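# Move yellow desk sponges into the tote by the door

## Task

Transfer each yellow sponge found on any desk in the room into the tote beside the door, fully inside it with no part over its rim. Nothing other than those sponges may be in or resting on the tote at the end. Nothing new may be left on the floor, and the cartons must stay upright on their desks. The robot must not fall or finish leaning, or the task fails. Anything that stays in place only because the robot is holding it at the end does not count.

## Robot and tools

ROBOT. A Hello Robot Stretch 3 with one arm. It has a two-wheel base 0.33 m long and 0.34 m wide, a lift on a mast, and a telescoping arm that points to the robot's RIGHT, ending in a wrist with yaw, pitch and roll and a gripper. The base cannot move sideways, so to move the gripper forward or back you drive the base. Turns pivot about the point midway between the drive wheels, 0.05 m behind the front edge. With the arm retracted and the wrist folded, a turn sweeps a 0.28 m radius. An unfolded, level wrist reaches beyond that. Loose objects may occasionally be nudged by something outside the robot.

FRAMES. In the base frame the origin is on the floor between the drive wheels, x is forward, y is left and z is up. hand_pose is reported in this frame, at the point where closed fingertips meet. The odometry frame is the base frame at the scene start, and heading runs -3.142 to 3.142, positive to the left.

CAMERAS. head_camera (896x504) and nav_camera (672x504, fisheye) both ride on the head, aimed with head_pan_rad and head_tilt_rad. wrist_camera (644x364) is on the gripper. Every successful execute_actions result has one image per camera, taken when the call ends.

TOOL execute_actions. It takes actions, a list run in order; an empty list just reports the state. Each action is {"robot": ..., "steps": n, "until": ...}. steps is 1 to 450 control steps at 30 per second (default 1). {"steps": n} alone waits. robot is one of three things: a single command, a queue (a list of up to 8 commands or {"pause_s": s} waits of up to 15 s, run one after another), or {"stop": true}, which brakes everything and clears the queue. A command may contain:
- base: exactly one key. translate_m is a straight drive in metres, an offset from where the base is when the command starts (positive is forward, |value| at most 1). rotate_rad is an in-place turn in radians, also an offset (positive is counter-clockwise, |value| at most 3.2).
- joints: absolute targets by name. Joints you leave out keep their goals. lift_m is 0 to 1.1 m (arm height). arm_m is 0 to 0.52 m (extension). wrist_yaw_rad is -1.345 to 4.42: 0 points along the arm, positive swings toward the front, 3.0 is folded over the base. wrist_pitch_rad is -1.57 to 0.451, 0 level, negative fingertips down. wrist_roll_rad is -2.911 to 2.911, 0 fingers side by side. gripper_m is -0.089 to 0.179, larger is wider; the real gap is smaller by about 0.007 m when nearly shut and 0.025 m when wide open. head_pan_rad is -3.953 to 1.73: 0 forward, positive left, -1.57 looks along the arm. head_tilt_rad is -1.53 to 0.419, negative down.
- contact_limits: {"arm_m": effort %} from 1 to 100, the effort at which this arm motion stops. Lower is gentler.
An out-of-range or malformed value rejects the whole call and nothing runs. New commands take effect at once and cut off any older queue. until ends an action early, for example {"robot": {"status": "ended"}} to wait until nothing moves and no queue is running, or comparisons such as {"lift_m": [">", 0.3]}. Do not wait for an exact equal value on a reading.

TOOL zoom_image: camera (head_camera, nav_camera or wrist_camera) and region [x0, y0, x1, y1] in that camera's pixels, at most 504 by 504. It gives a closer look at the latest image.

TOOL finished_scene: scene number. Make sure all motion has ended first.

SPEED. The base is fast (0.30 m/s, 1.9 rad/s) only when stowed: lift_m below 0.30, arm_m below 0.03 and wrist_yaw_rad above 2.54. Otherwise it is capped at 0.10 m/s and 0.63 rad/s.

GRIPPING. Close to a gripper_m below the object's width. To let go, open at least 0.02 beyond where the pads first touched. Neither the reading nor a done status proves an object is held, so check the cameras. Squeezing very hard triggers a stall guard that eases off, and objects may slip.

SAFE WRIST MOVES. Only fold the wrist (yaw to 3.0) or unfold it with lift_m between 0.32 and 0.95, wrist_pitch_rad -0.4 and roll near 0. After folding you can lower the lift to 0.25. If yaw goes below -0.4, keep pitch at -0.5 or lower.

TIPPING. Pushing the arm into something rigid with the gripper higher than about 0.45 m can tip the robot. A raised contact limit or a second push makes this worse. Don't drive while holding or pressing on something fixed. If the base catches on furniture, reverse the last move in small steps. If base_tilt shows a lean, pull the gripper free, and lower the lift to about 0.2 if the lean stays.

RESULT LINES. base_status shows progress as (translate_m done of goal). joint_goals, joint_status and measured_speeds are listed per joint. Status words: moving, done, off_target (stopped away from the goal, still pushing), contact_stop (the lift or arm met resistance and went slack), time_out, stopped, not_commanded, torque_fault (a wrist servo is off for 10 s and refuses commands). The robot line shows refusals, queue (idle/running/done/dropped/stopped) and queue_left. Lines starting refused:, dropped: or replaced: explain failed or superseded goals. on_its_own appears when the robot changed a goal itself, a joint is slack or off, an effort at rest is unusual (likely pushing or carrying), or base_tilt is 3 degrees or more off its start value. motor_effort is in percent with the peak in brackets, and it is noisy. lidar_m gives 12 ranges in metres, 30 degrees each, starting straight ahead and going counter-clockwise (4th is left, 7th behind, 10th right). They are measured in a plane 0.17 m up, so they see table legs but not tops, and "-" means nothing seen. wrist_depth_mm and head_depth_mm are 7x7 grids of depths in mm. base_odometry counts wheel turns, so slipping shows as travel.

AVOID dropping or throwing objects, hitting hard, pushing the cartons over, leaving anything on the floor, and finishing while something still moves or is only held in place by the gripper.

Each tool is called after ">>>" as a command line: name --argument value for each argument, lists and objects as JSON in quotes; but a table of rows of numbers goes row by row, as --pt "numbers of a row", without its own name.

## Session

>>> execute_actions --actions '[]'

Scene clock: 0.00 s.
robot.base_odometry: x=+0.000 y=+0.000 heading=+0.000 (m, m, rad; robot's odometry frame)
robot.turned_by_wheels: +0.000 (rad since the last result)
robot.turned_by_imu: +0.000 (rad since the last result)
robot.base_tilt: forward=-0.3 right=+0.9 (deg)
robot.lidar_m: 2.10 1.81 1.81 1.77 2.43 1.70 2.08 1.63 1.30 1.60 1.98 2.39
robot.head_depth_mm: 1715 2234 2248 2219 1636 2200 2135 / 1527 2370 2383 2339 1733 2299 2211 / 1543 2474 2516 2502 2421 2404 2040 / 1548 2593 2679 2657 2647 2607 2179 / 1708 2627 2870 2880 2808 2763 2146 / 1808 2658 2947 2940 2963 2928 2131 / 1820 2518 2601 2628 2631 2674 2111
robot.base_status: not_commanded
robot.joint_positions: lift_m=+0.559 arm_m=-0.001 wrist_yaw_rad=+2.983 wrist_pitch_rad=-0.333 wrist_roll_rad=-0.019 gripper_m=+0.037 head_pan_rad=+0.013 head_tilt_rad=+0.000
robot.joint_goals: lift_m=+0.559 arm_m=-0.001 wrist_yaw_rad=+2.983 wrist_pitch_rad=-0.333 wrist_roll_rad=-0.019 gripper_m=+0.037 head_pan_rad=+0.013 head_tilt_rad=+0.000
robot.joint_status: lift_m=not_commanded arm_m=not_commanded wrist_yaw_rad=not_commanded wrist_pitch_rad=not_commanded wrist_roll_rad=not_commanded gripper_m=not_commanded head_pan_rad=not_commanded head_tilt_rad=not_commanded
robot.measured_speeds: translate_m=+0.000 rotate_rad=+0.000 lift_m=+0.000 arm_m=+0.000 wrist_yaw_rad=+0.000 wrist_pitch_rad=+0.000 wrist_roll_rad=+0.000 head_pan_rad=+0.000 head_tilt_rad=+0.000
robot: refusals=0 queue=idle queue_left=0
robot.motor_effort: left_wheel=+1 right_wheel=+0 lift_m=+40 arm_m=+1 wrist_yaw_rad=+0 wrist_pitch_rad=+10 wrist_roll_rad=+0 gripper_m=+0 head_pan_rad=+1 head_tilt_rad=+1 (%)
robot.hand_pose: x=+0.0157 y=+0.0871 z=+0.5909 quat_wxyz=(+0.172, +0.697, +0.064, +0.693) (m; robot's base frame)
robot.wrist_depth_mm: - - - - - - - / - - - - - - - / - - - - - - - / - - - - - - - / - - - - - - - / 871 882 - 906 983 980 985 / 752 771 779 787 794 833 846
pictures: head_camera (sideways: a quarter turn clockwise sets it upright), nav_camera (sideways: a quarter turn counterclockwise sets it upright), wrist_camera
Images, in order (width x height): head_camera 896x504, nav_camera 672x504, wrist_camera 644x364.

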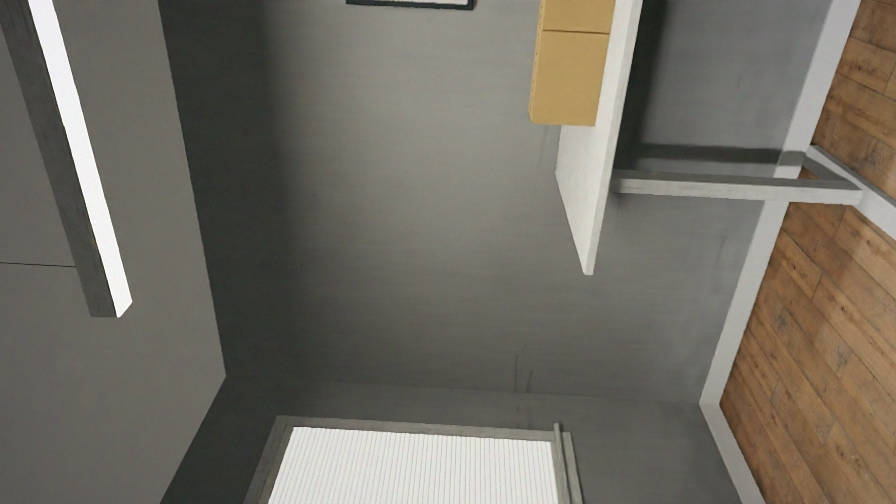

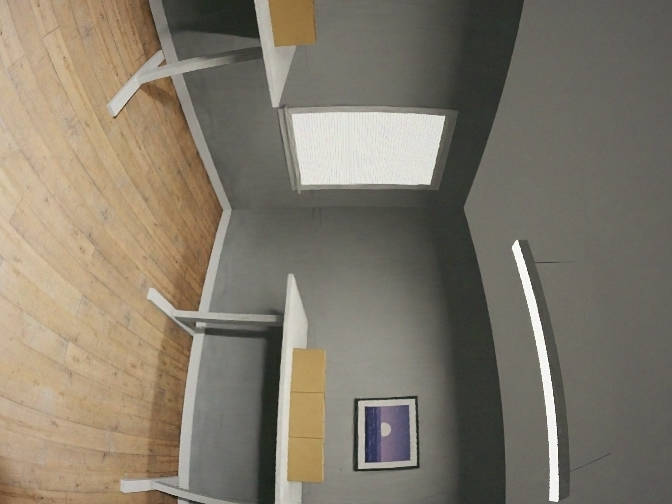

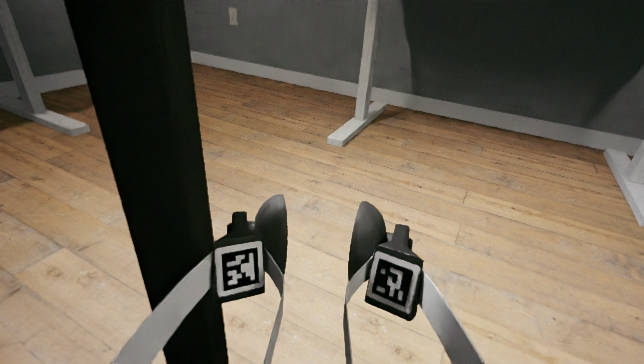

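>>> execute_actions --actions '[{"robot": {"joints": {"head_pan_rad": -0.75, "head_tilt_rad": -0.35, "lift_m": 0.29, "wrist_pitch_rad": -0.4}}, "steps": 150, "until": {"robot": {"head_pan_rad_status": ["!=", "moving"]}}}]'

Scene clock: 19.07 s.
robot.base_odometry: x=+0.000 y=+0.000 heading=+0.000 (m, m, rad; robot's odometry frame)
robot.turned_by_wheels: +0.000 (rad since the last result)
robot.turned_by_imu: -0.001 (rad since the last result)
robot.base_tilt: forward=-0.3 right=+0.8 (deg)
robot.lidar_m: 2.10 1.81 1.80 1.78 2.42 1.70 2.09 1.63 1.30 1.60 1.98 2.39
robot.head_depth_mm: 2187 2325 2502 2668 2587 1896 1481 / 2143 2274 2435 2639 2549 1849 1463 / 2094 2243 2374 2561 2539 1825 1445 / 2045 2173 2266 2462 2341 1802 1435 / 2011 2124 2100 2423 2430 1798 1419 / 1961 2065 1654 2375 2393 1760 1408 / 1918 2028 1603 2319 2363 1744 1392
robot.base_status: not_commanded
robot.joint_positions: lift_m=+0.479 arm_m=-0.001 wrist_yaw_rad=+2.983 wrist_pitch_rad=-0.415 wrist_roll_rad=-0.019 gripper_m=+0.037 head_pan_rad=-0.743 head_tilt_rad=-0.345
robot.joint_goals: lift_m=+0.290 arm_m=-0.001 wrist_yaw_rad=+2.983 wrist_pitch_rad=-0.400 wrist_roll_rad=-0.019 gripper_m=+0.037 head_pan_rad=-0.750 head_tilt_rad=-0.350
robot.joint_status: lift_m=moving arm_m=not_commanded wrist_yaw_rad=not_commanded wrist_pitch_rad=moving wrist_roll_rad=not_commanded gripper_m=not_commanded head_pan_rad=done head_tilt_rad=done
robot.measured_speeds: translate_m=+0.000 rotate_rad=+0.000 lift_m=-0.110 arm_m=+0.000 wrist_yaw_rad=+0.000 wrist_pitch_rad=+0.000 wrist_roll_rad=+0.000 head_pan_rad=+0.000 head_tilt_rad=+0.000
robot: refusals=0 queue=running queue_left=0
robot.motor_effort: left_wheel=+1(0) right_wheel=+0(0) lift_m=+31(42) arm_m=+0(0) wrist_yaw_rad=+0(0) wrist_pitch_rad=+9(10) wrist_roll_rad=+1(1) gripper_m=+0(0) head_pan_rad=-2(26) head_tilt_rad=-2(19) (%)
robot.hand_pose: x=+0.0142 y=+0.0777 z=+0.4927 quat_wxyz=(+0.199, +0.694, +0.093, +0.685) (m; robot's base frame)
robot.wrist_depth_mm: - - - - - - - / - - - - - - - / - - - - - - - / 980 - - - - - - / 813 812 - 883 911 909 948 / 722 717 - 753 799 796 799 / 636 634 655 647 638 715 690
pictures: head_camera (sideways: a quarter turn clockwise sets it upright), nav_camera (sideways: a quarter turn counterclockwise sets it upright), wrist_camera
Images, in order (width x height): head_camera 896x504, nav_camera 672x504, wrist_camera 644x364.

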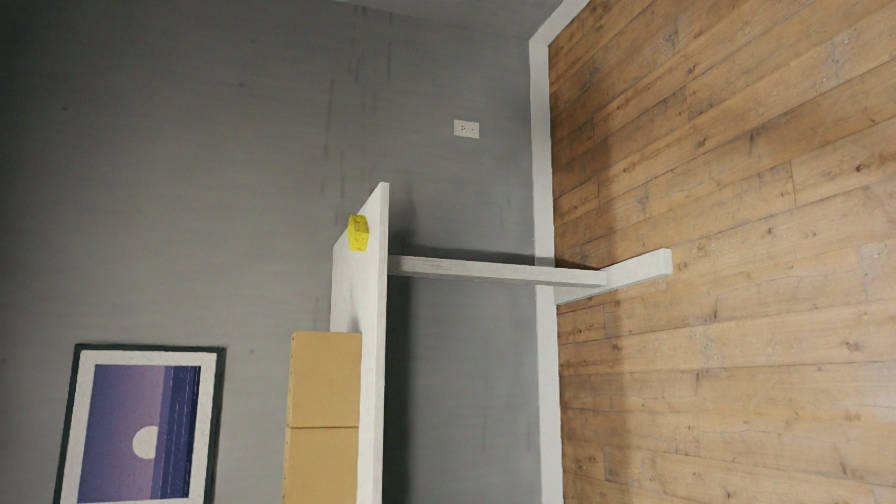

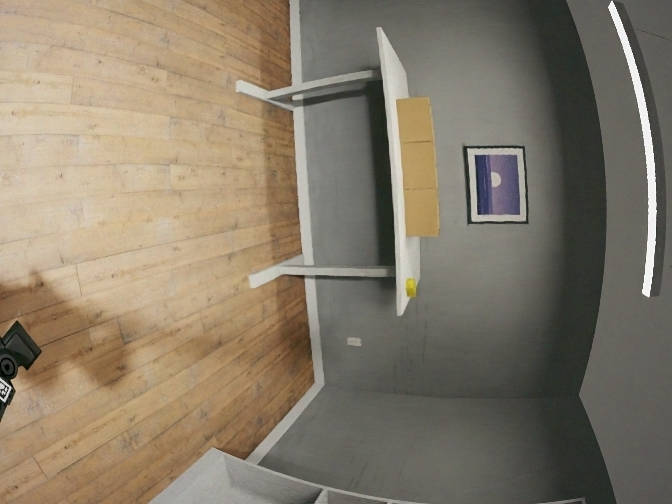

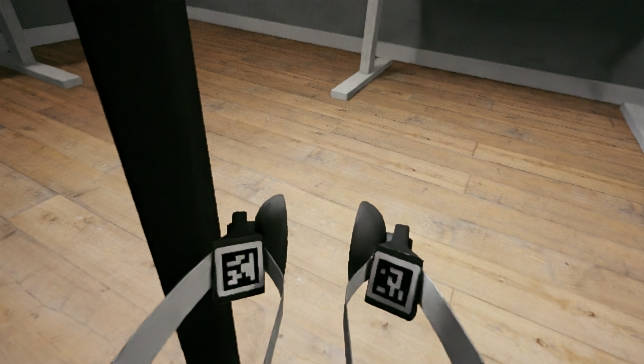

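>>> execute_actions --actions '[{"robot": {"joints": {"head_pan_rad": -2.1, "head_tilt_rad": -0.45}}, "steps": 150, "until": {"robot": {"status": "ended"}}}]'

Scene clock: 25.00 s.
robot.base_odometry: x=+0.000 y=+0.000 heading=+0.000 (m, m, rad; robot's odometry frame)
robot.turned_by_wheels: +0.000 (rad since the last result)
robot.turned_by_imu: -0.001 (rad since the last result)
robot.base_tilt: forward=-0.3 right=+0.9 (deg)
robot.lidar_m: 2.10 1.81 1.80 1.77 2.43 1.70 2.09 1.63 1.30 1.60 1.98 2.39
robot.head_depth_mm: 1314 1414 1521 1664 1812 1695 1370 / 1318 1419 1542 1687 1852 1571 1322 / 1316 1422 1539 1675 1852 1643 1324 / 1324 1428 1549 1684 1855 1634 1326 / 1290 1394 1512 1656 1809 1616 1314 / 1283 1385 1501 1635 1762 1600 1304 / 1284 1384 1503 1636 1756 1581 1293
robot.base_status: not_commanded
robot.joint_positions: lift_m=+0.290 arm_m=-0.001 wrist_yaw_rad=+2.983 wrist_pitch_rad=-0.416 wrist_roll_rad=-0.019 gripper_m=+0.037 head_pan_rad=-2.093 head_tilt_rad=-0.444
robot.joint_goals: lift_m=+0.290 arm_m=-0.001 wrist_yaw_rad=+2.983 wrist_pitch_rad=-0.400 wrist_roll_rad=-0.019 gripper_m=+0.037 head_pan_rad=-2.100 head_tilt_rad=-0.450
robot.joint_status: lift_m=done arm_m=not_commanded wrist_yaw_rad=not_commanded wrist_pitch_rad=done wrist_roll_rad=not_commanded gripper_m=not_commanded head_pan_rad=done head_tilt_rad=done
robot.measured_speeds: translate_m=+0.000 rotate_rad=+0.000 lift_m=+0.000 arm_m=+0.000 wrist_yaw_rad=+0.000 wrist_pitch_rad=+0.000 wrist_roll_rad=+0.000 head_pan_rad=+0.000 head_tilt_rad=+0.000
robot: refusals=0 queue=done queue_left=0
robot.motor_effort: left_wheel=+0(0) right_wheel=+0(0) lift_m=+36(37) arm_m=+0(0) wrist_yaw_rad=+0(0) wrist_pitch_rad=+10(9) wrist_roll_rad=+0(1) gripper_m=+0(0) head_pan_rad=-3(27) head_tilt_rad=-2(13) (%)
robot.hand_pose: x=+0.0142 y=+0.0775 z=+0.3032 quat_wxyz=(+0.200, +0.694, +0.093, +0.685) (m; robot's base frame)
robot.wrist_depth_mm: - - - - - - - / - - - - - - - / 846 - 939 945 970 - - / 681 680 715 739 757 770 798 / 574 580 - 607 632 633 650 / 496 514 - 517 537 536 543 / - - - - 448 465 470
pictures: head_camera (sideways: a quarter turn clockwise sets it upright), nav_camera (sideways: a quarter turn counterclockwise sets it upright), wrist_camera
Images, in order (width x height): head_camera 896x504, nav_camera 672x504, wrist_camera 644x364.

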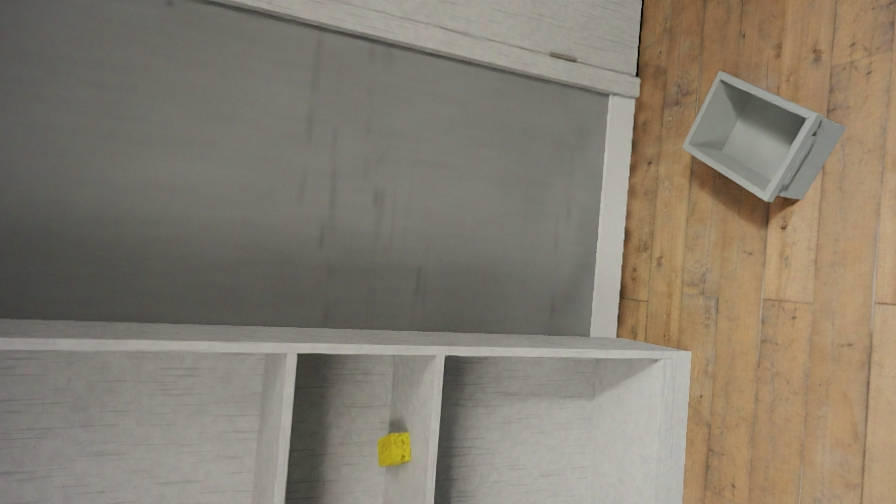

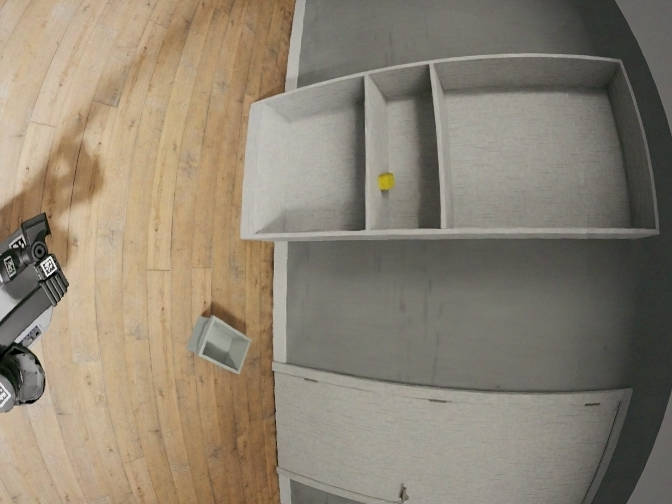

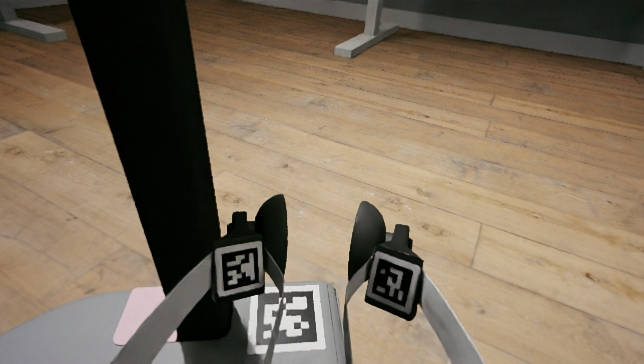

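>>> zoom_image --camera "head_camera" --region '[660, 50, 870, 220]'

>>> execute_actions --actions '[{"robot": {"joints": {"head_pan_rad": -3.5, "head_tilt_rad": -0.35}}, "steps": 150, "until": {"robot": {"status": "ended"}}}]'

Region (660, 50, 870, 220) of head_camera's 896x504 image, scaled by 2.400, with more detail than that image has; it fills the top 408 rows of this view, and the rest is white.

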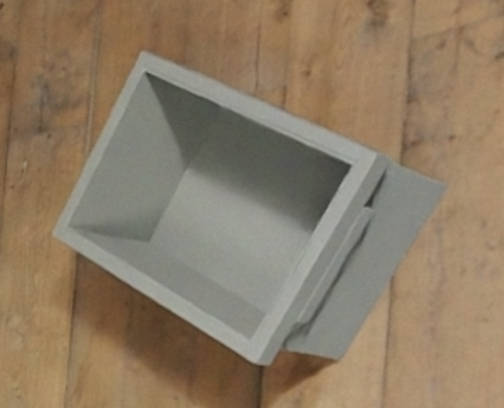

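Scene clock: 32.63 s.
robot.base_odometry: x=+0.000 y=+0.000 heading=+0.000 (m, m, rad; robot's odometry frame)
robot.turned_by_wheels: +0.000 (rad since the last result)
robot.turned_by_imu: -0.001 (rad since the last result)
robot.base_tilt: forward=-0.3 right=+0.8 (deg)
robot.lidar_m: 2.09 1.81 1.81 1.78 2.42 1.70 2.09 1.63 1.30 1.60 1.98 2.39
robot.head_depth_mm: 1943 2069 1644 2291 2402 1850 1459 / 1972 2090 1663 2316 2271 1836 1447 / 2019 2128 1671 2407 2339 1804 1428 / 2050 2174 2238 2481 2413 1780 1414 / 2090 2211 2309 2493 2246 1756 1408 / 2123 2252 2410 2585 2343 1749 1392 / 2173 2328 2469 2630 2291 1721 1382
robot.base_status: not_commanded
robot.joint_positions: lift_m=+0.290 arm_m=-0.001 wrist_yaw_rad=+2.983 wrist_pitch_rad=-0.416 wrist_roll_rad=-0.019 gripper_m=+0.037 head_pan_rad=-3.493 head_tilt_rad=-0.359
robot.joint_goals: lift_m=+0.290 arm_m=-0.001 wrist_yaw_rad=+2.983 wrist_pitch_rad=-0.400 wrist_roll_rad=-0.019 gripper_m=+0.037 head_pan_rad=-3.500 head_tilt_rad=-0.350
robot.joint_status: lift_m=done arm_m=not_commanded wrist_yaw_rad=not_commanded wrist_pitch_rad=done wrist_roll_rad=not_commanded gripper_m=not_commanded head_pan_rad=done head_tilt_rad=done
robot.measured_speeds: translate_m=+0.000 rotate_rad=+0.000 lift_m=+0.000 arm_m=+0.000 wrist_yaw_rad=+0.000 wrist_pitch_rad=+0.000 wrist_roll_rad=+0.000 head_pan_rad=+0.000 head_tilt_rad=+0.000
robot: refusals=0 queue=done queue_left=0
robot.motor_effort: left_wheel=+0(0) right_wheel=+0(0) lift_m=+35(36) arm_m=+0(0) wrist_yaw_rad=+0(0) wrist_pitch_rad=+10(9) wrist_roll_rad=+1(1) gripper_m=+0(0) head_pan_rad=-3(27) head_tilt_rad=+3(9) (%)
robot.hand_pose: x=+0.0142 y=+0.0775 z=+0.3032 quat_wxyz=(+0.200, +0.694, +0.093, +0.685) (m; robot's base frame)
robot.wrist_depth_mm: - - - - - - - / - - - - - - - / 849 - 901 931 969 - - / 671 685 710 745 770 769 781 / 565 577 - 604 621 626 653 / 492 516 - 525 533 531 542 / - - - - 449 464 468
pictures: head_camera (sideways: a quarter turn clockwise sets it upright), nav_camera (sideways: a quarter turn counterclockwise sets it upright), wrist_camera
Images, in order (width x height): head_camera 896x504, nav_camera 672x504, wrist_camera 644x364.

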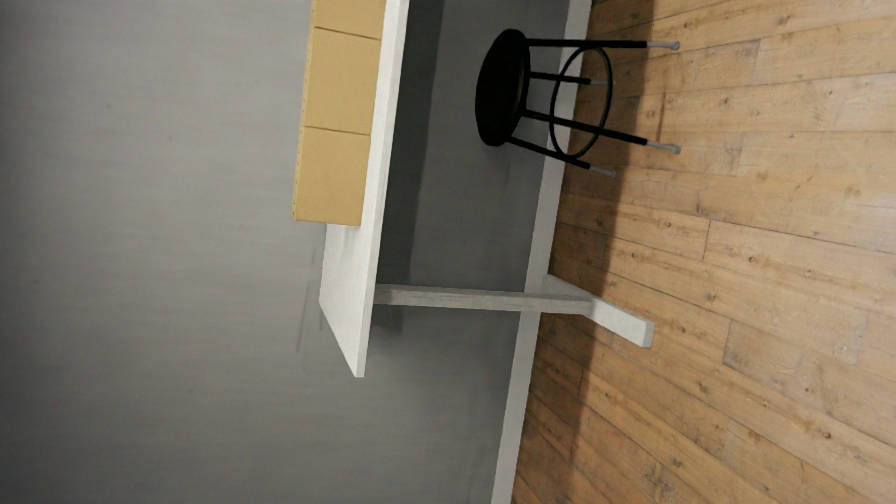

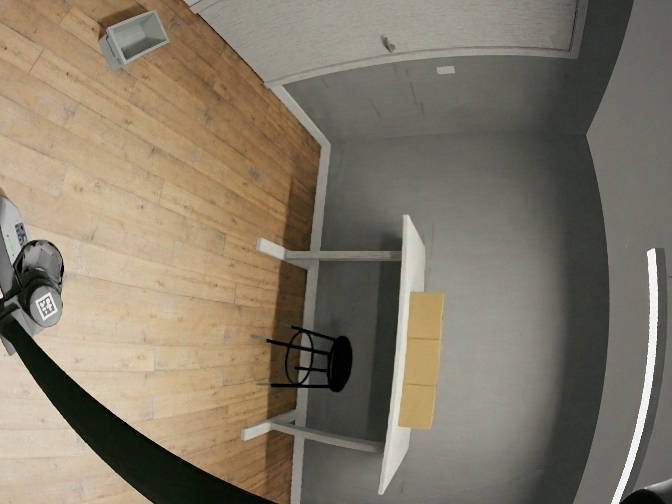

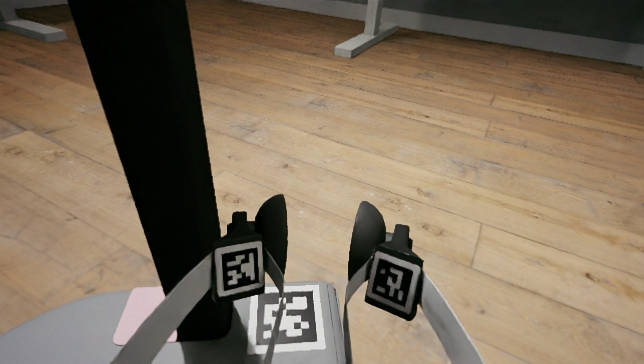

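>>> execute_actions --actions '[{"robot": {"joints": {"head_pan_rad": 1.1, "head_tilt_rad": -0.3}}, "steps": 200, "until": {"robot": {"status": "ended"}}}]'

Scene clock: 39.43 s.
robot.base_odometry: x=+0.000 y=+0.000 heading=+0.000 (m, m, rad; robot's odometry frame)
robot.turned_by_wheels: +0.000 (rad since the last result)
robot.turned_by_imu: -0.001 (rad since the last result)
robot.base_tilt: forward=-0.3 right=+0.8 (deg)
robot.lidar_m: 2.10 1.81 1.81 1.78 2.42 1.70 2.10 1.63 1.29 1.60 1.98 2.39
robot.head_depth_mm: 1815 1912 1985 1444 2222 1895 1535 / 1829 1934 1997 1435 2293 1940 1517 / 1843 1939 2019 1442 2279 1914 1487 / 1848 1953 2003 2186 2283 1894 1481 / 1858 1952 2030 2190 2323 1856 1468 / 1874 1977 2031 2201 2292 1848 1449 / 1886 1986 2062 1755 2285 1817 1437
robot.base_status: not_commanded
robot.joint_positions: lift_m=+0.290 arm_m=-0.001 wrist_yaw_rad=+2.983 wrist_pitch_rad=-0.416 wrist_roll_rad=-0.019 gripper_m=+0.037 head_pan_rad=+1.093 head_tilt_rad=-0.310
robot.joint_goals: lift_m=+0.290 arm_m=-0.001 wrist_yaw_rad=+2.983 wrist_pitch_rad=-0.400 wrist_roll_rad=-0.019 gripper_m=+0.037 head_pan_rad=+1.100 head_tilt_rad=-0.300
robot.joint_status: lift_m=done arm_m=not_commanded wrist_yaw_rad=not_commanded wrist_pitch_rad=done wrist_roll_rad=not_commanded gripper_m=not_commanded head_pan_rad=done head_tilt_rad=done
robot.measured_speeds: translate_m=+0.000 rotate_rad=+0.000 lift_m=+0.000 arm_m=+0.000 wrist_yaw_rad=+0.000 wrist_pitch_rad=+0.000 wrist_roll_rad=+0.000 head_pan_rad=+0.000 head_tilt_rad=+0.000
robot: refusals=0 queue=done queue_left=0
robot.motor_effort: left_wheel=+1(1) right_wheel=+0(0) lift_m=+36(36) arm_m=+0(0) wrist_yaw_rad=+0(0) wrist_pitch_rad=+10(10) wrist_roll_rad=+0(0) gripper_m=+0(0) head_pan_rad=+2(26) head_tilt_rad=+3(7) (%)
robot.hand_pose: x=+0.0142 y=+0.0775 z=+0.3032 quat_wxyz=(+0.200, +0.694, +0.093, +0.685) (m; robot's base frame)
robot.wrist_depth_mm: - - - - - - - / - - - - - - - / 840 - 914 950 979 - - / 681 705 719 747 766 785 794 / 572 568 - 603 631 629 653 / 488 508 - 526 541 542 553 / - - - - 452 472 467
pictures: head_camera (sideways: a quarter turn clockwise sets it upright), nav_camera (sideways: a quarter turn counterclockwise sets it upright), wrist_camera
Images, in order (width x height): head_camera 896x504, nav_camera 672x504, wrist_camera 644x364.

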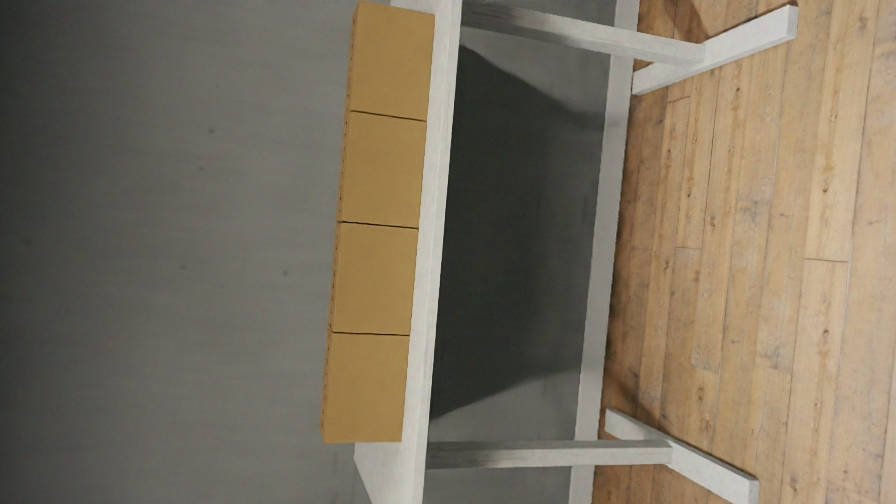

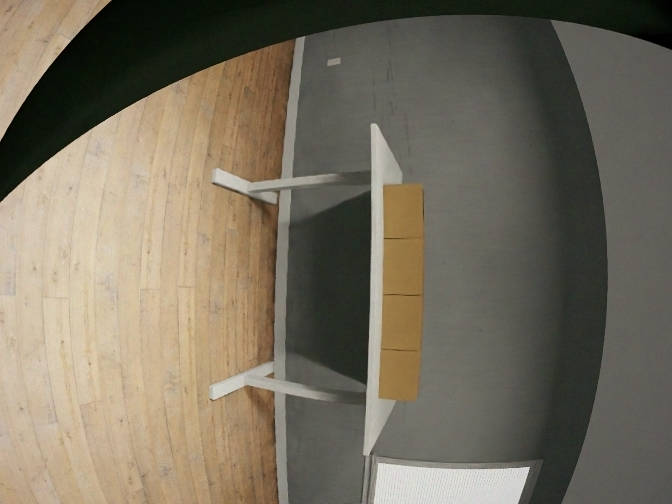

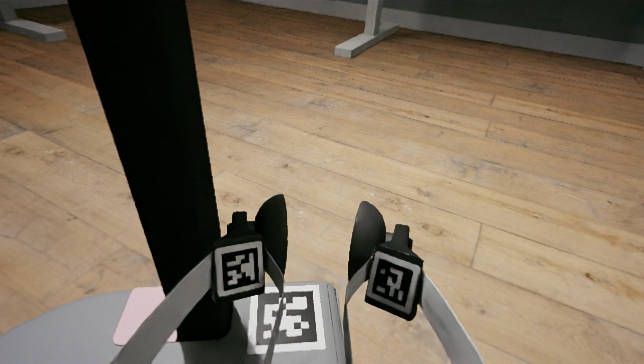

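>>> execute_actions --actions '[{"robot": {"base": {"rotate_rad": 2.112}, "joints": {"head_pan_rad": -1.9, "head_tilt_rad": -0.45}}, "steps": 200, "until": {"robot": {"base_status": ["!=", "moving"]}}}, {"robot": {"base": {"translate_m": -1.0}}, "steps": 300, "until": {"robot": {"translate_m": ["<", -0.75]}}}, {"robot": {"base": {"translate_m": -1.0}}, "steps": 300, "until": {"robot": {"translate_m": ["<", -0.68]}}}, {"robot": {"base": {"translate_m": -0.65}, "joints": {"lift_m": 1.09, "gripper_m": 0.175}}, "steps": 300, "until": {"robot": {"lift_m": [">", 0.4]}}}, {"robot": {"joints": {"wrist_yaw_rad": 1.57}}, "steps": 300, "until": {"robot": {"wrist_yaw_rad": ["<", 1.7]}}}, {"robot": {"joints": {"wrist_pitch_rad": -1.0}}, "steps": 400, "until": {"robot": {"status": "ended"}}}]'

Scene clock: 175.40 s.
robot.base_odometry: x=+1.079 y=-1.795 heading=+2.112 (m, m, rad; robot's odometry frame)
robot.turned_by_wheels: +2.112 (rad since the last result)
robot.turned_by_imu: +2.117 (rad since the last result)
robot.base_tilt: forward=-0.4 right=+0.8 (deg)
robot.lidar_m: 3.74 1.73 0.93 0.72 0.71 0.65 0.50 0.49 0.53 0.47 0.46 2.89
robot.head_depth_mm: - - - 514 531 565 604 / - - - 551 584 623 671 / - - - 615 637 697 756 / - - - - - 792 854 / - - - - - - - / 671 704 - - - - - / 720 798 - - - - -
robot.base_status: done (translate_m -0.6500 of -0.6500)
robot.joint_positions: lift_m=+1.090 arm_m=-0.001 wrist_yaw_rad=+1.573 wrist_pitch_rad=-1.006 wrist_roll_rad=-0.019 gripper_m=+0.175 head_pan_rad=-1.893 head_tilt_rad=-0.445
robot.joint_goals: lift_m=+1.090 arm_m=-0.001 wrist_yaw_rad=+1.570 wrist_pitch_rad=-1.000 wrist_roll_rad=-0.019 gripper_m=+0.175 head_pan_rad=-1.900 head_tilt_rad=-0.450
robot.joint_status: lift_m=done arm_m=not_commanded wrist_yaw_rad=done wrist_pitch_rad=done wrist_roll_rad=not_commanded gripper_m=done head_pan_rad=done head_tilt_rad=done
robot.measured_speeds: translate_m=+0.000 rotate_rad=+0.000 lift_m=+0.000 arm_m=+0.000 wrist_yaw_rad=+0.000 wrist_pitch_rad=+0.000 wrist_roll_rad=+0.000 head_pan_rad=+0.000 head_tilt_rad=+0.000
robot: refusals=0 queue=done queue_left=0
robot.motor_effort: left_wheel=-1(8) right_wheel=+2(16) lift_m=+45(50) arm_m=+0(0) wrist_yaw_rad=-3(3) wrist_pitch_rad=+4(10) wrist_roll_rad=+1(0) gripper_m=+0(92) head_pan_rad=-2(25) head_tilt_rad=-1(12) (%)
robot.hand_pose: x=+0.0954 y=-0.1443 z=+0.9992 quat_wxyz=(+0.681, +0.677, -0.189, +0.204) (m; robot's base frame)
robot.wrist_depth_mm: - - - - - 278 236 / - - - - - 263 257 / - - - - - 269 246 / - - - - - - 230 / - - - - - - 222 / - - - - - 660 222 / - - - - - - -
pictures: head_camera (sideways: a quarter turn clockwise sets it upright), nav_camera (sideways: a quarter turn counterclockwise sets it upright), wrist_camera
Images, in order (width x height): head_camera 896x504, nav_camera 672x504, wrist_camera 644x364.

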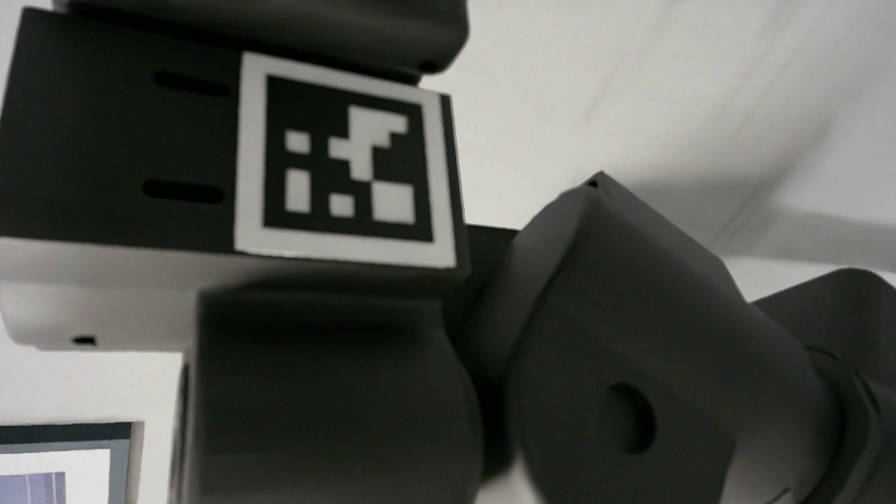

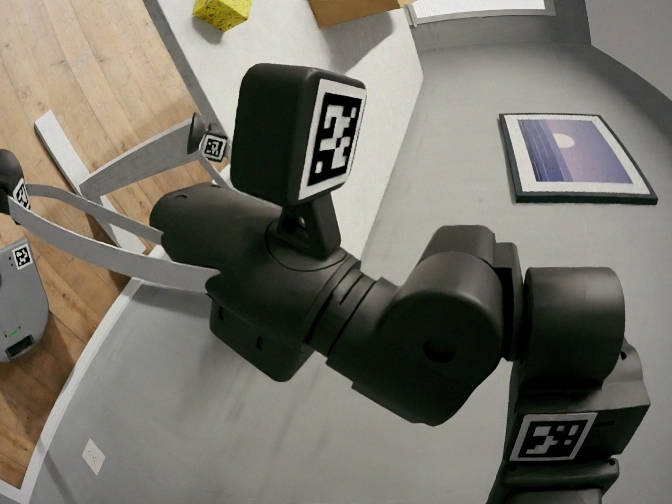

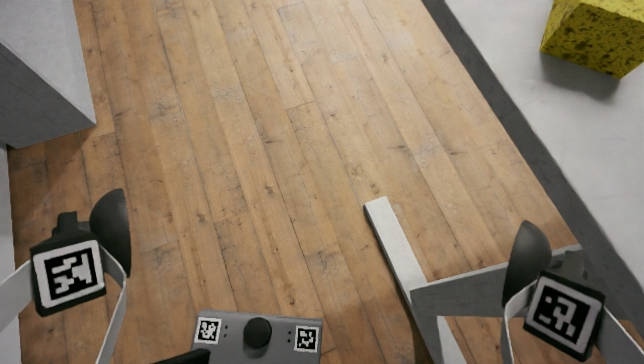

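>>> zoom_image --camera "wrist_camera" --region '[484, 0, 644, 120]'

>>> zoom_image --camera "nav_camera" --region '[130, 0, 450, 140]'

Region (484, 0, 644, 120) of wrist_camera's 644x364 image, scaled by 3.150; it fills the top 378 rows of this view, and the rest is white.

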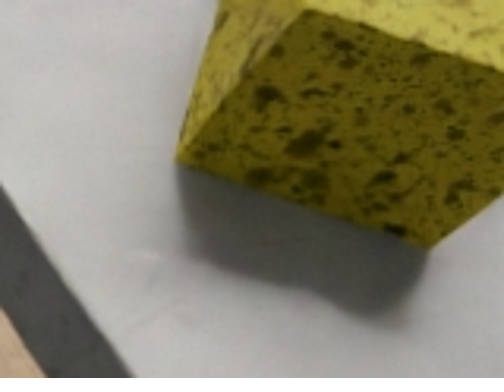

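Region (130, 0, 450, 140) of nav_camera's 672x504 image, scaled by 1.575, with more detail than that image has; it fills the top 220 rows of this view, and the rest is white.

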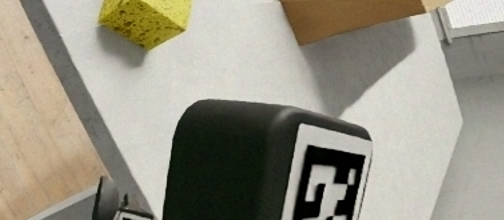

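>>> execute_actions --actions '[{"robot": {"joints": {"head_pan_rad": -1.05, "head_tilt_rad": -0.3}}, "steps": 100, "until": {"robot": {"status": "ended"}}}]'

Scene clock: 296.43 s.
robot.base_odometry: x=+1.079 y=-1.795 heading=+2.112 (m, m, rad; robot's odometry frame)
robot.turned_by_wheels: +0.000 (rad since the last result)
robot.turned_by_imu: -0.001 (rad since the last result)
robot.base_tilt: forward=-0.4 right=+0.9 (deg)
robot.lidar_m: 3.73 1.73 0.93 0.72 0.71 0.65 0.50 0.49 0.53 0.47 0.46 2.88
robot.head_depth_mm: 1550 1479 1408 1228 768 541 418 / 2398 2237 2085 1288 755 533 443 / 2574 2742 2899 1250 740 548 - / 2596 2756 2862 1026 725 543 - / 2583 2747 2865 716 714 513 426 / 2614 2745 2895 1056 701 459 410 / 2590 2752 2940 3080 690 455 406
robot.base_status: done (translate_m -0.6500 of -0.6500)
robot.joint_positions: lift_m=+1.090 arm_m=-0.001 wrist_yaw_rad=+1.573 wrist_pitch_rad=-1.006 wrist_roll_rad=-0.019 gripper_m=+0.175 head_pan_rad=-1.057 head_tilt_rad=-0.310
robot.joint_goals: lift_m=+1.090 arm_m=-0.001 wrist_yaw_rad=+1.570 wrist_pitch_rad=-1.000 wrist_roll_rad=-0.019 gripper_m=+0.175 head_pan_rad=-1.050 head_tilt_rad=-0.300
robot.joint_status: lift_m=done arm_m=not_commanded wrist_yaw_rad=done wrist_pitch_rad=done wrist_roll_rad=not_commanded gripper_m=done head_pan_rad=done head_tilt_rad=done
robot.measured_speeds: translate_m=+0.000 rotate_rad=+0.000 lift_m=+0.000 arm_m=+0.000 wrist_yaw_rad=+0.000 wrist_pitch_rad=+0.000 wrist_roll_rad=+0.000 head_pan_rad=+0.000 head_tilt_rad=+0.000
robot: refusals=0 queue=done queue_left=0
robot.motor_effort: left_wheel=-1(1) right_wheel=+2(2) lift_m=+44(45) arm_m=+0(0) wrist_yaw_rad=-3(3) wrist_pitch_rad=+4(4) wrist_roll_rad=+0(1) gripper_m=+1(1) head_pan_rad=+1(26) head_tilt_rad=+4(12) (%)
robot.hand_pose: x=+0.0954 y=-0.1443 z=+0.9992 quat_wxyz=(+0.681, +0.677, -0.189, +0.204) (m; robot's base frame)
robot.wrist_depth_mm: - - - - - 280 237 / - - - - - 263 256 / - - - - - 271 246 / - - - - - - 234 / - - - - - - 223 / - - - - - 665 221 / - - - - - - -
pictures: head_camera (sideways: a quarter turn clockwise sets it upright), nav_camera (sideways: a quarter turn counterclockwise sets it upright), wrist_camera
Images, in order (width x height): head_camera 896x504, nav_camera 672x504, wrist_camera 644x364.

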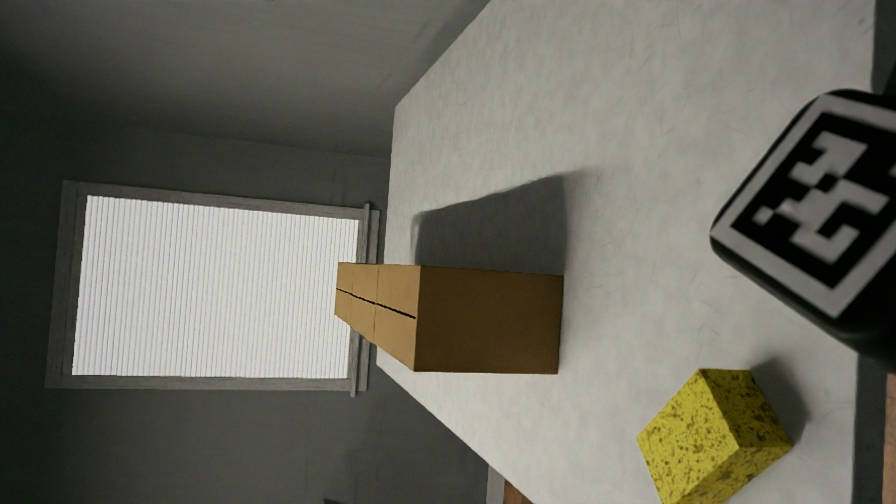

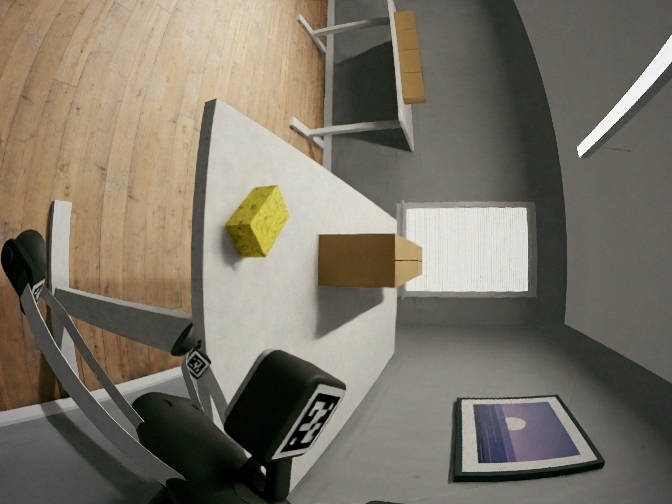

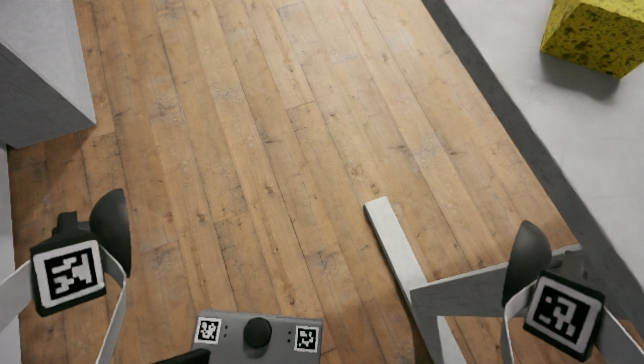

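>>> execute_actions --actions '[{"robot": {"base": {"rotate_rad": 0.627}, "joints": {"wrist_pitch_rad": -0.6, "lift_m": 1.1, "head_pan_rad": -1.3, "head_tilt_rad": -0.65}}, "steps": 100, "until": {"robot": {"wrist_pitch_rad": [">", -0.8]}}}, {"robot": {"joints": {"arm_m": 0.353}}, "steps": 100, "until": {"robot": {"arm_m": [">", 0.12]}}}, {"robot": {"joints": {"wrist_yaw_rad": 2.16}}, "steps": 200, "until": {"robot": {"status": "ended"}}}, {"robot": {"joints": {"wrist_pitch_rad": -1.2}}, "steps": 200, "until": {"robot": {"status": "ended"}}}]'

Scene clock: 313.73 s.
robot.base_odometry: x=+1.079 y=-1.795 heading=+2.739 (m, m, rad; robot's odometry frame)
robot.turned_by_wheels: +0.627 (rad since the last result)
robot.turned_by_imu: +0.631 (rad since the last result)
robot.base_tilt: forward=-0.4 right=+0.9 (deg)
robot.lidar_m: 0.98 0.86 0.71 0.70 0.60 0.50 0.49 0.55 0.46 1.70 2.89 3.73
robot.head_depth_mm: - - 689 609 470 603 1145 / 2503 2727 722 602 456 1395 803 / 2644 2880 845 510 471 1414 1200 / 2717 2973 2980 534 494 1388 1185 / 2749 3167 2883 567 1540 1384 1168 / 2384 3376 2854 2009 1593 1363 1164 / 2472 3517 2792 2042 1629 1349 1154
robot.base_status: done (rotate_rad +0.6269 of +0.6270)
robot.joint_positions: lift_m=+1.100 arm_m=+0.353 wrist_yaw_rad=+2.157 wrist_pitch_rad=-1.201 wrist_roll_rad=-0.019 gripper_m=+0.175 head_pan_rad=-1.293 head_tilt_rad=-0.642
robot.joint_goals: lift_m=+1.100 arm_m=+0.353 wrist_yaw_rad=+2.160 wrist_pitch_rad=-1.200 wrist_roll_rad=-0.019 gripper_m=+0.175 head_pan_rad=-1.300 head_tilt_rad=-0.650
robot.joint_status: lift_m=done arm_m=done wrist_yaw_rad=done wrist_pitch_rad=done wrist_roll_rad=not_commanded gripper_m=done head_pan_rad=done head_tilt_rad=done
robot.measured_speeds: translate_m=+0.000 rotate_rad=+0.000 lift_m=+0.000 arm_m=+0.000 wrist_yaw_rad=+0.000 wrist_pitch_rad=+0.000 wrist_roll_rad=+0.000 head_pan_rad=+0.000 head_tilt_rad=+0.000
robot: refusals=0 queue=done queue_left=0
robot.motor_effort: left_wheel=-2(7) right_wheel=+3(8) lift_m=+45(49) arm_m=+4(5) wrist_yaw_rad=+3(4) wrist_pitch_rad=+1(12) wrist_roll_rad=+1(0) gripper_m=+0(0) head_pan_rad=-3(14) head_tilt_rad=-3(18) (%)
robot.hand_pose: x=+0.0372 y=-0.4590 z=+0.9909 quat_wxyz=(+0.627, +0.699, +0.083, +0.332) (m; robot's base frame)
robot.wrist_depth_mm: - - - - 228 - - / - - - 220 222 221 - / - - 215 214 216 215 - / - 209 164 162 165 209 211 / - 203 160 159 160 205 204 / - 198 196 156 156 200 199 / 193 194 193 193 194 194 -
pictures: head_camera (sideways: a quarter turn clockwise sets it upright), nav_camera (sideways: a quarter turn counterclockwise sets it upright), wrist_camera
Images, in order (width x height): head_camera 896x504, nav_camera 672x504, wrist_camera 644x364.

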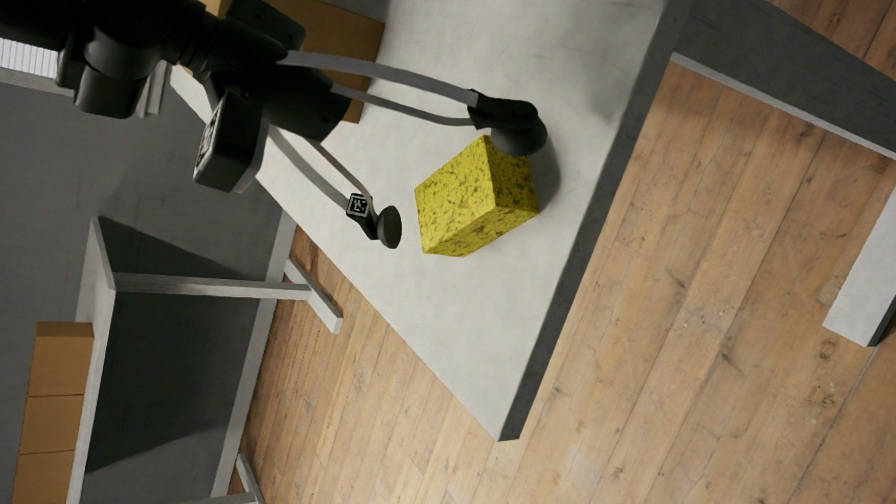

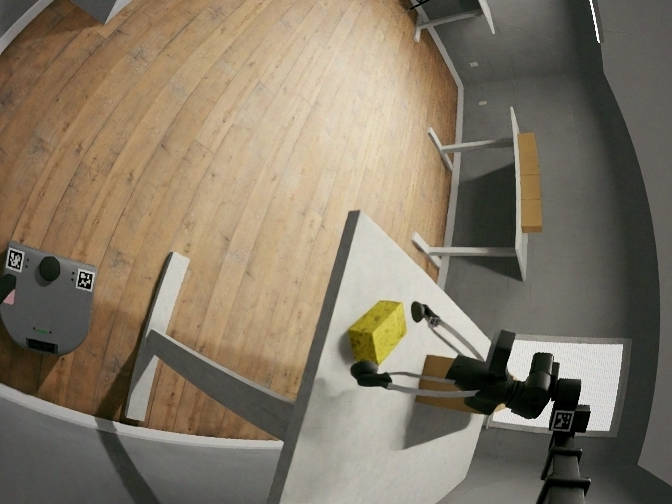

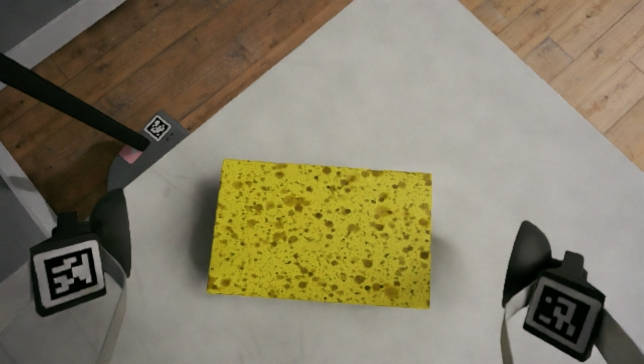

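>>> execute_actions --actions '[{"robot": [{"joints": {"lift_m": 1.077}}, {"joints": {"gripper_m": 0.065}}, {"joints": {"lift_m": 1.1}}], "steps": 300, "until": {"robot": {"status": "ended"}}}, {"robot": {"base": {"rotate_rad": -0.3}, "joints": {"arm_m": 0.0, "wrist_yaw_rad": 1.6, "wrist_pitch_rad": -1.0, "head_pan_rad": 0.2, "head_tilt_rad": -0.65}}, "steps": 200, "until": {"robot": {"arm_m": ["<", 0.09], "base_status": ["!=", "moving"]}}}]'

Scene clock: 396.23 s.
robot.base_odometry: x=+1.079 y=-1.795 heading=+2.439 (m, m, rad; robot's odometry frame)
robot.turned_by_wheels: -0.300 (rad since the last result)
robot.turned_by_imu: -0.304 (rad since the last result)
robot.base_tilt: forward=-0.3 right=+0.8 (deg)
robot.lidar_m: 3.75 0.98 0.76 0.70 0.71 0.53 0.49 0.50 0.63 0.46 2.88 3.58
robot.head_depth_mm: 3363 3775 3230 2278 1781 1446 1221 / 3409 3905 3176 2241 1749 1423 1208 / 3454 3853 3076 2200 1705 1409 1197 / 3535 3849 3001 2177 1694 1399 1185 / 3528 3866 2930 2123 1675 1379 1176 / 2582 2707 1818 1930 1616 1363 1167 / 1361 1532 1328 1836 1355 1354 1153
robot.base_status: done (rotate_rad -0.2999 of -0.3000)
robot.joint_positions: lift_m=+1.100 arm_m=+0.087 wrist_yaw_rad=+1.602 wrist_pitch_rad=-1.013 wrist_roll_rad=-0.019 gripper_m=+0.066 head_pan_rad=+0.193 head_tilt_rad=-0.642
robot.joint_goals: lift_m=+1.100 arm_m=+0.000 wrist_yaw_rad=+1.600 wrist_pitch_rad=-1.000 wrist_roll_rad=-0.019 gripper_m=+0.065 head_pan_rad=+0.200 head_tilt_rad=-0.650
robot.joint_status: lift_m=done arm_m=moving wrist_yaw_rad=moving wrist_pitch_rad=moving wrist_roll_rad=not_commanded gripper_m=done head_pan_rad=done head_tilt_rad=done
robot.measured_speeds: translate_m=+0.000 rotate_rad=+0.000 lift_m=+0.000 arm_m=-0.140 wrist_yaw_rad=+0.000 wrist_pitch_rad=+0.000 wrist_roll_rad=+0.000 head_pan_rad=+0.000 head_tilt_rad=+0.000
robot: refusals=0 queue=running queue_left=0
robot.motor_effort: left_wheel=+2(7) right_wheel=-3(11) lift_m=+45(48) arm_m=+0(5) wrist_yaw_rad=-3(4) wrist_pitch_rad=+8(9) wrist_roll_rad=+1(0) gripper_m=-16(100) head_pan_rad=+3(25) head_tilt_rad=-3(3) (%)
robot.hand_pose: x=+0.0937 y=-0.2289 z=+1.0084 quat_wxyz=(+0.679, +0.681, -0.177, +0.212) (m; robot's base frame)
robot.wrist_depth_mm: - - - - - 287 289 / - - - - - 268 267 / - - - - - 252 256 / - - 138 138 139 240 239 / - - 135 135 135 228 228 / - - 131 132 132 215 216 / - - - - - 209 207
pictures: head_camera (sideways: a quarter turn clockwise sets it upright), nav_camera (sideways: a quarter turn counterclockwise sets it upright), wrist_camera
Images, in order (width x height): head_camera 896x504, nav_camera 672x504, wrist_camera 644x364.

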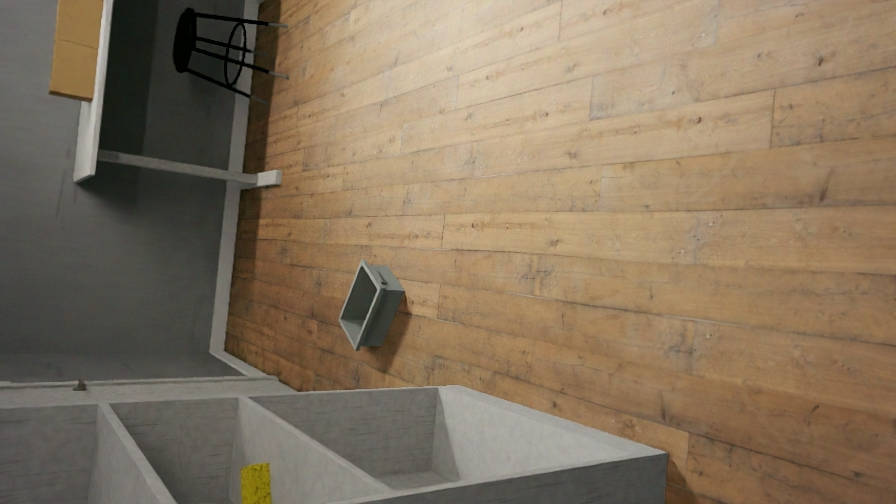

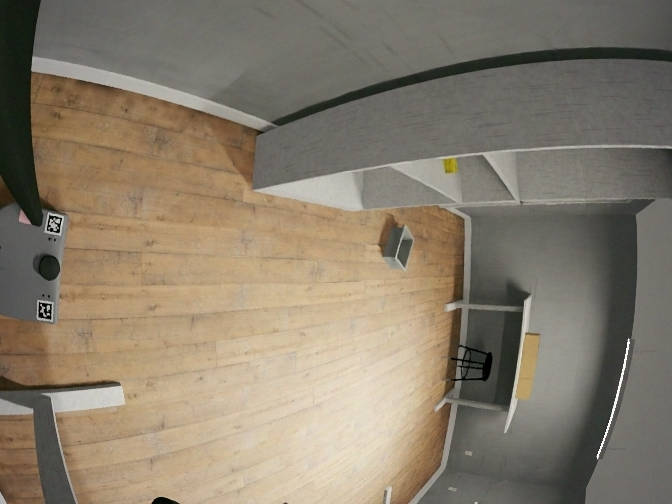

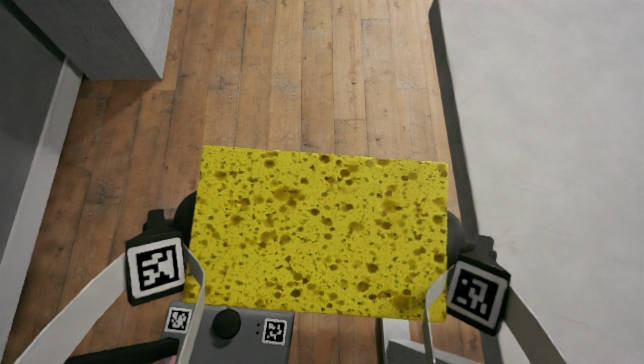

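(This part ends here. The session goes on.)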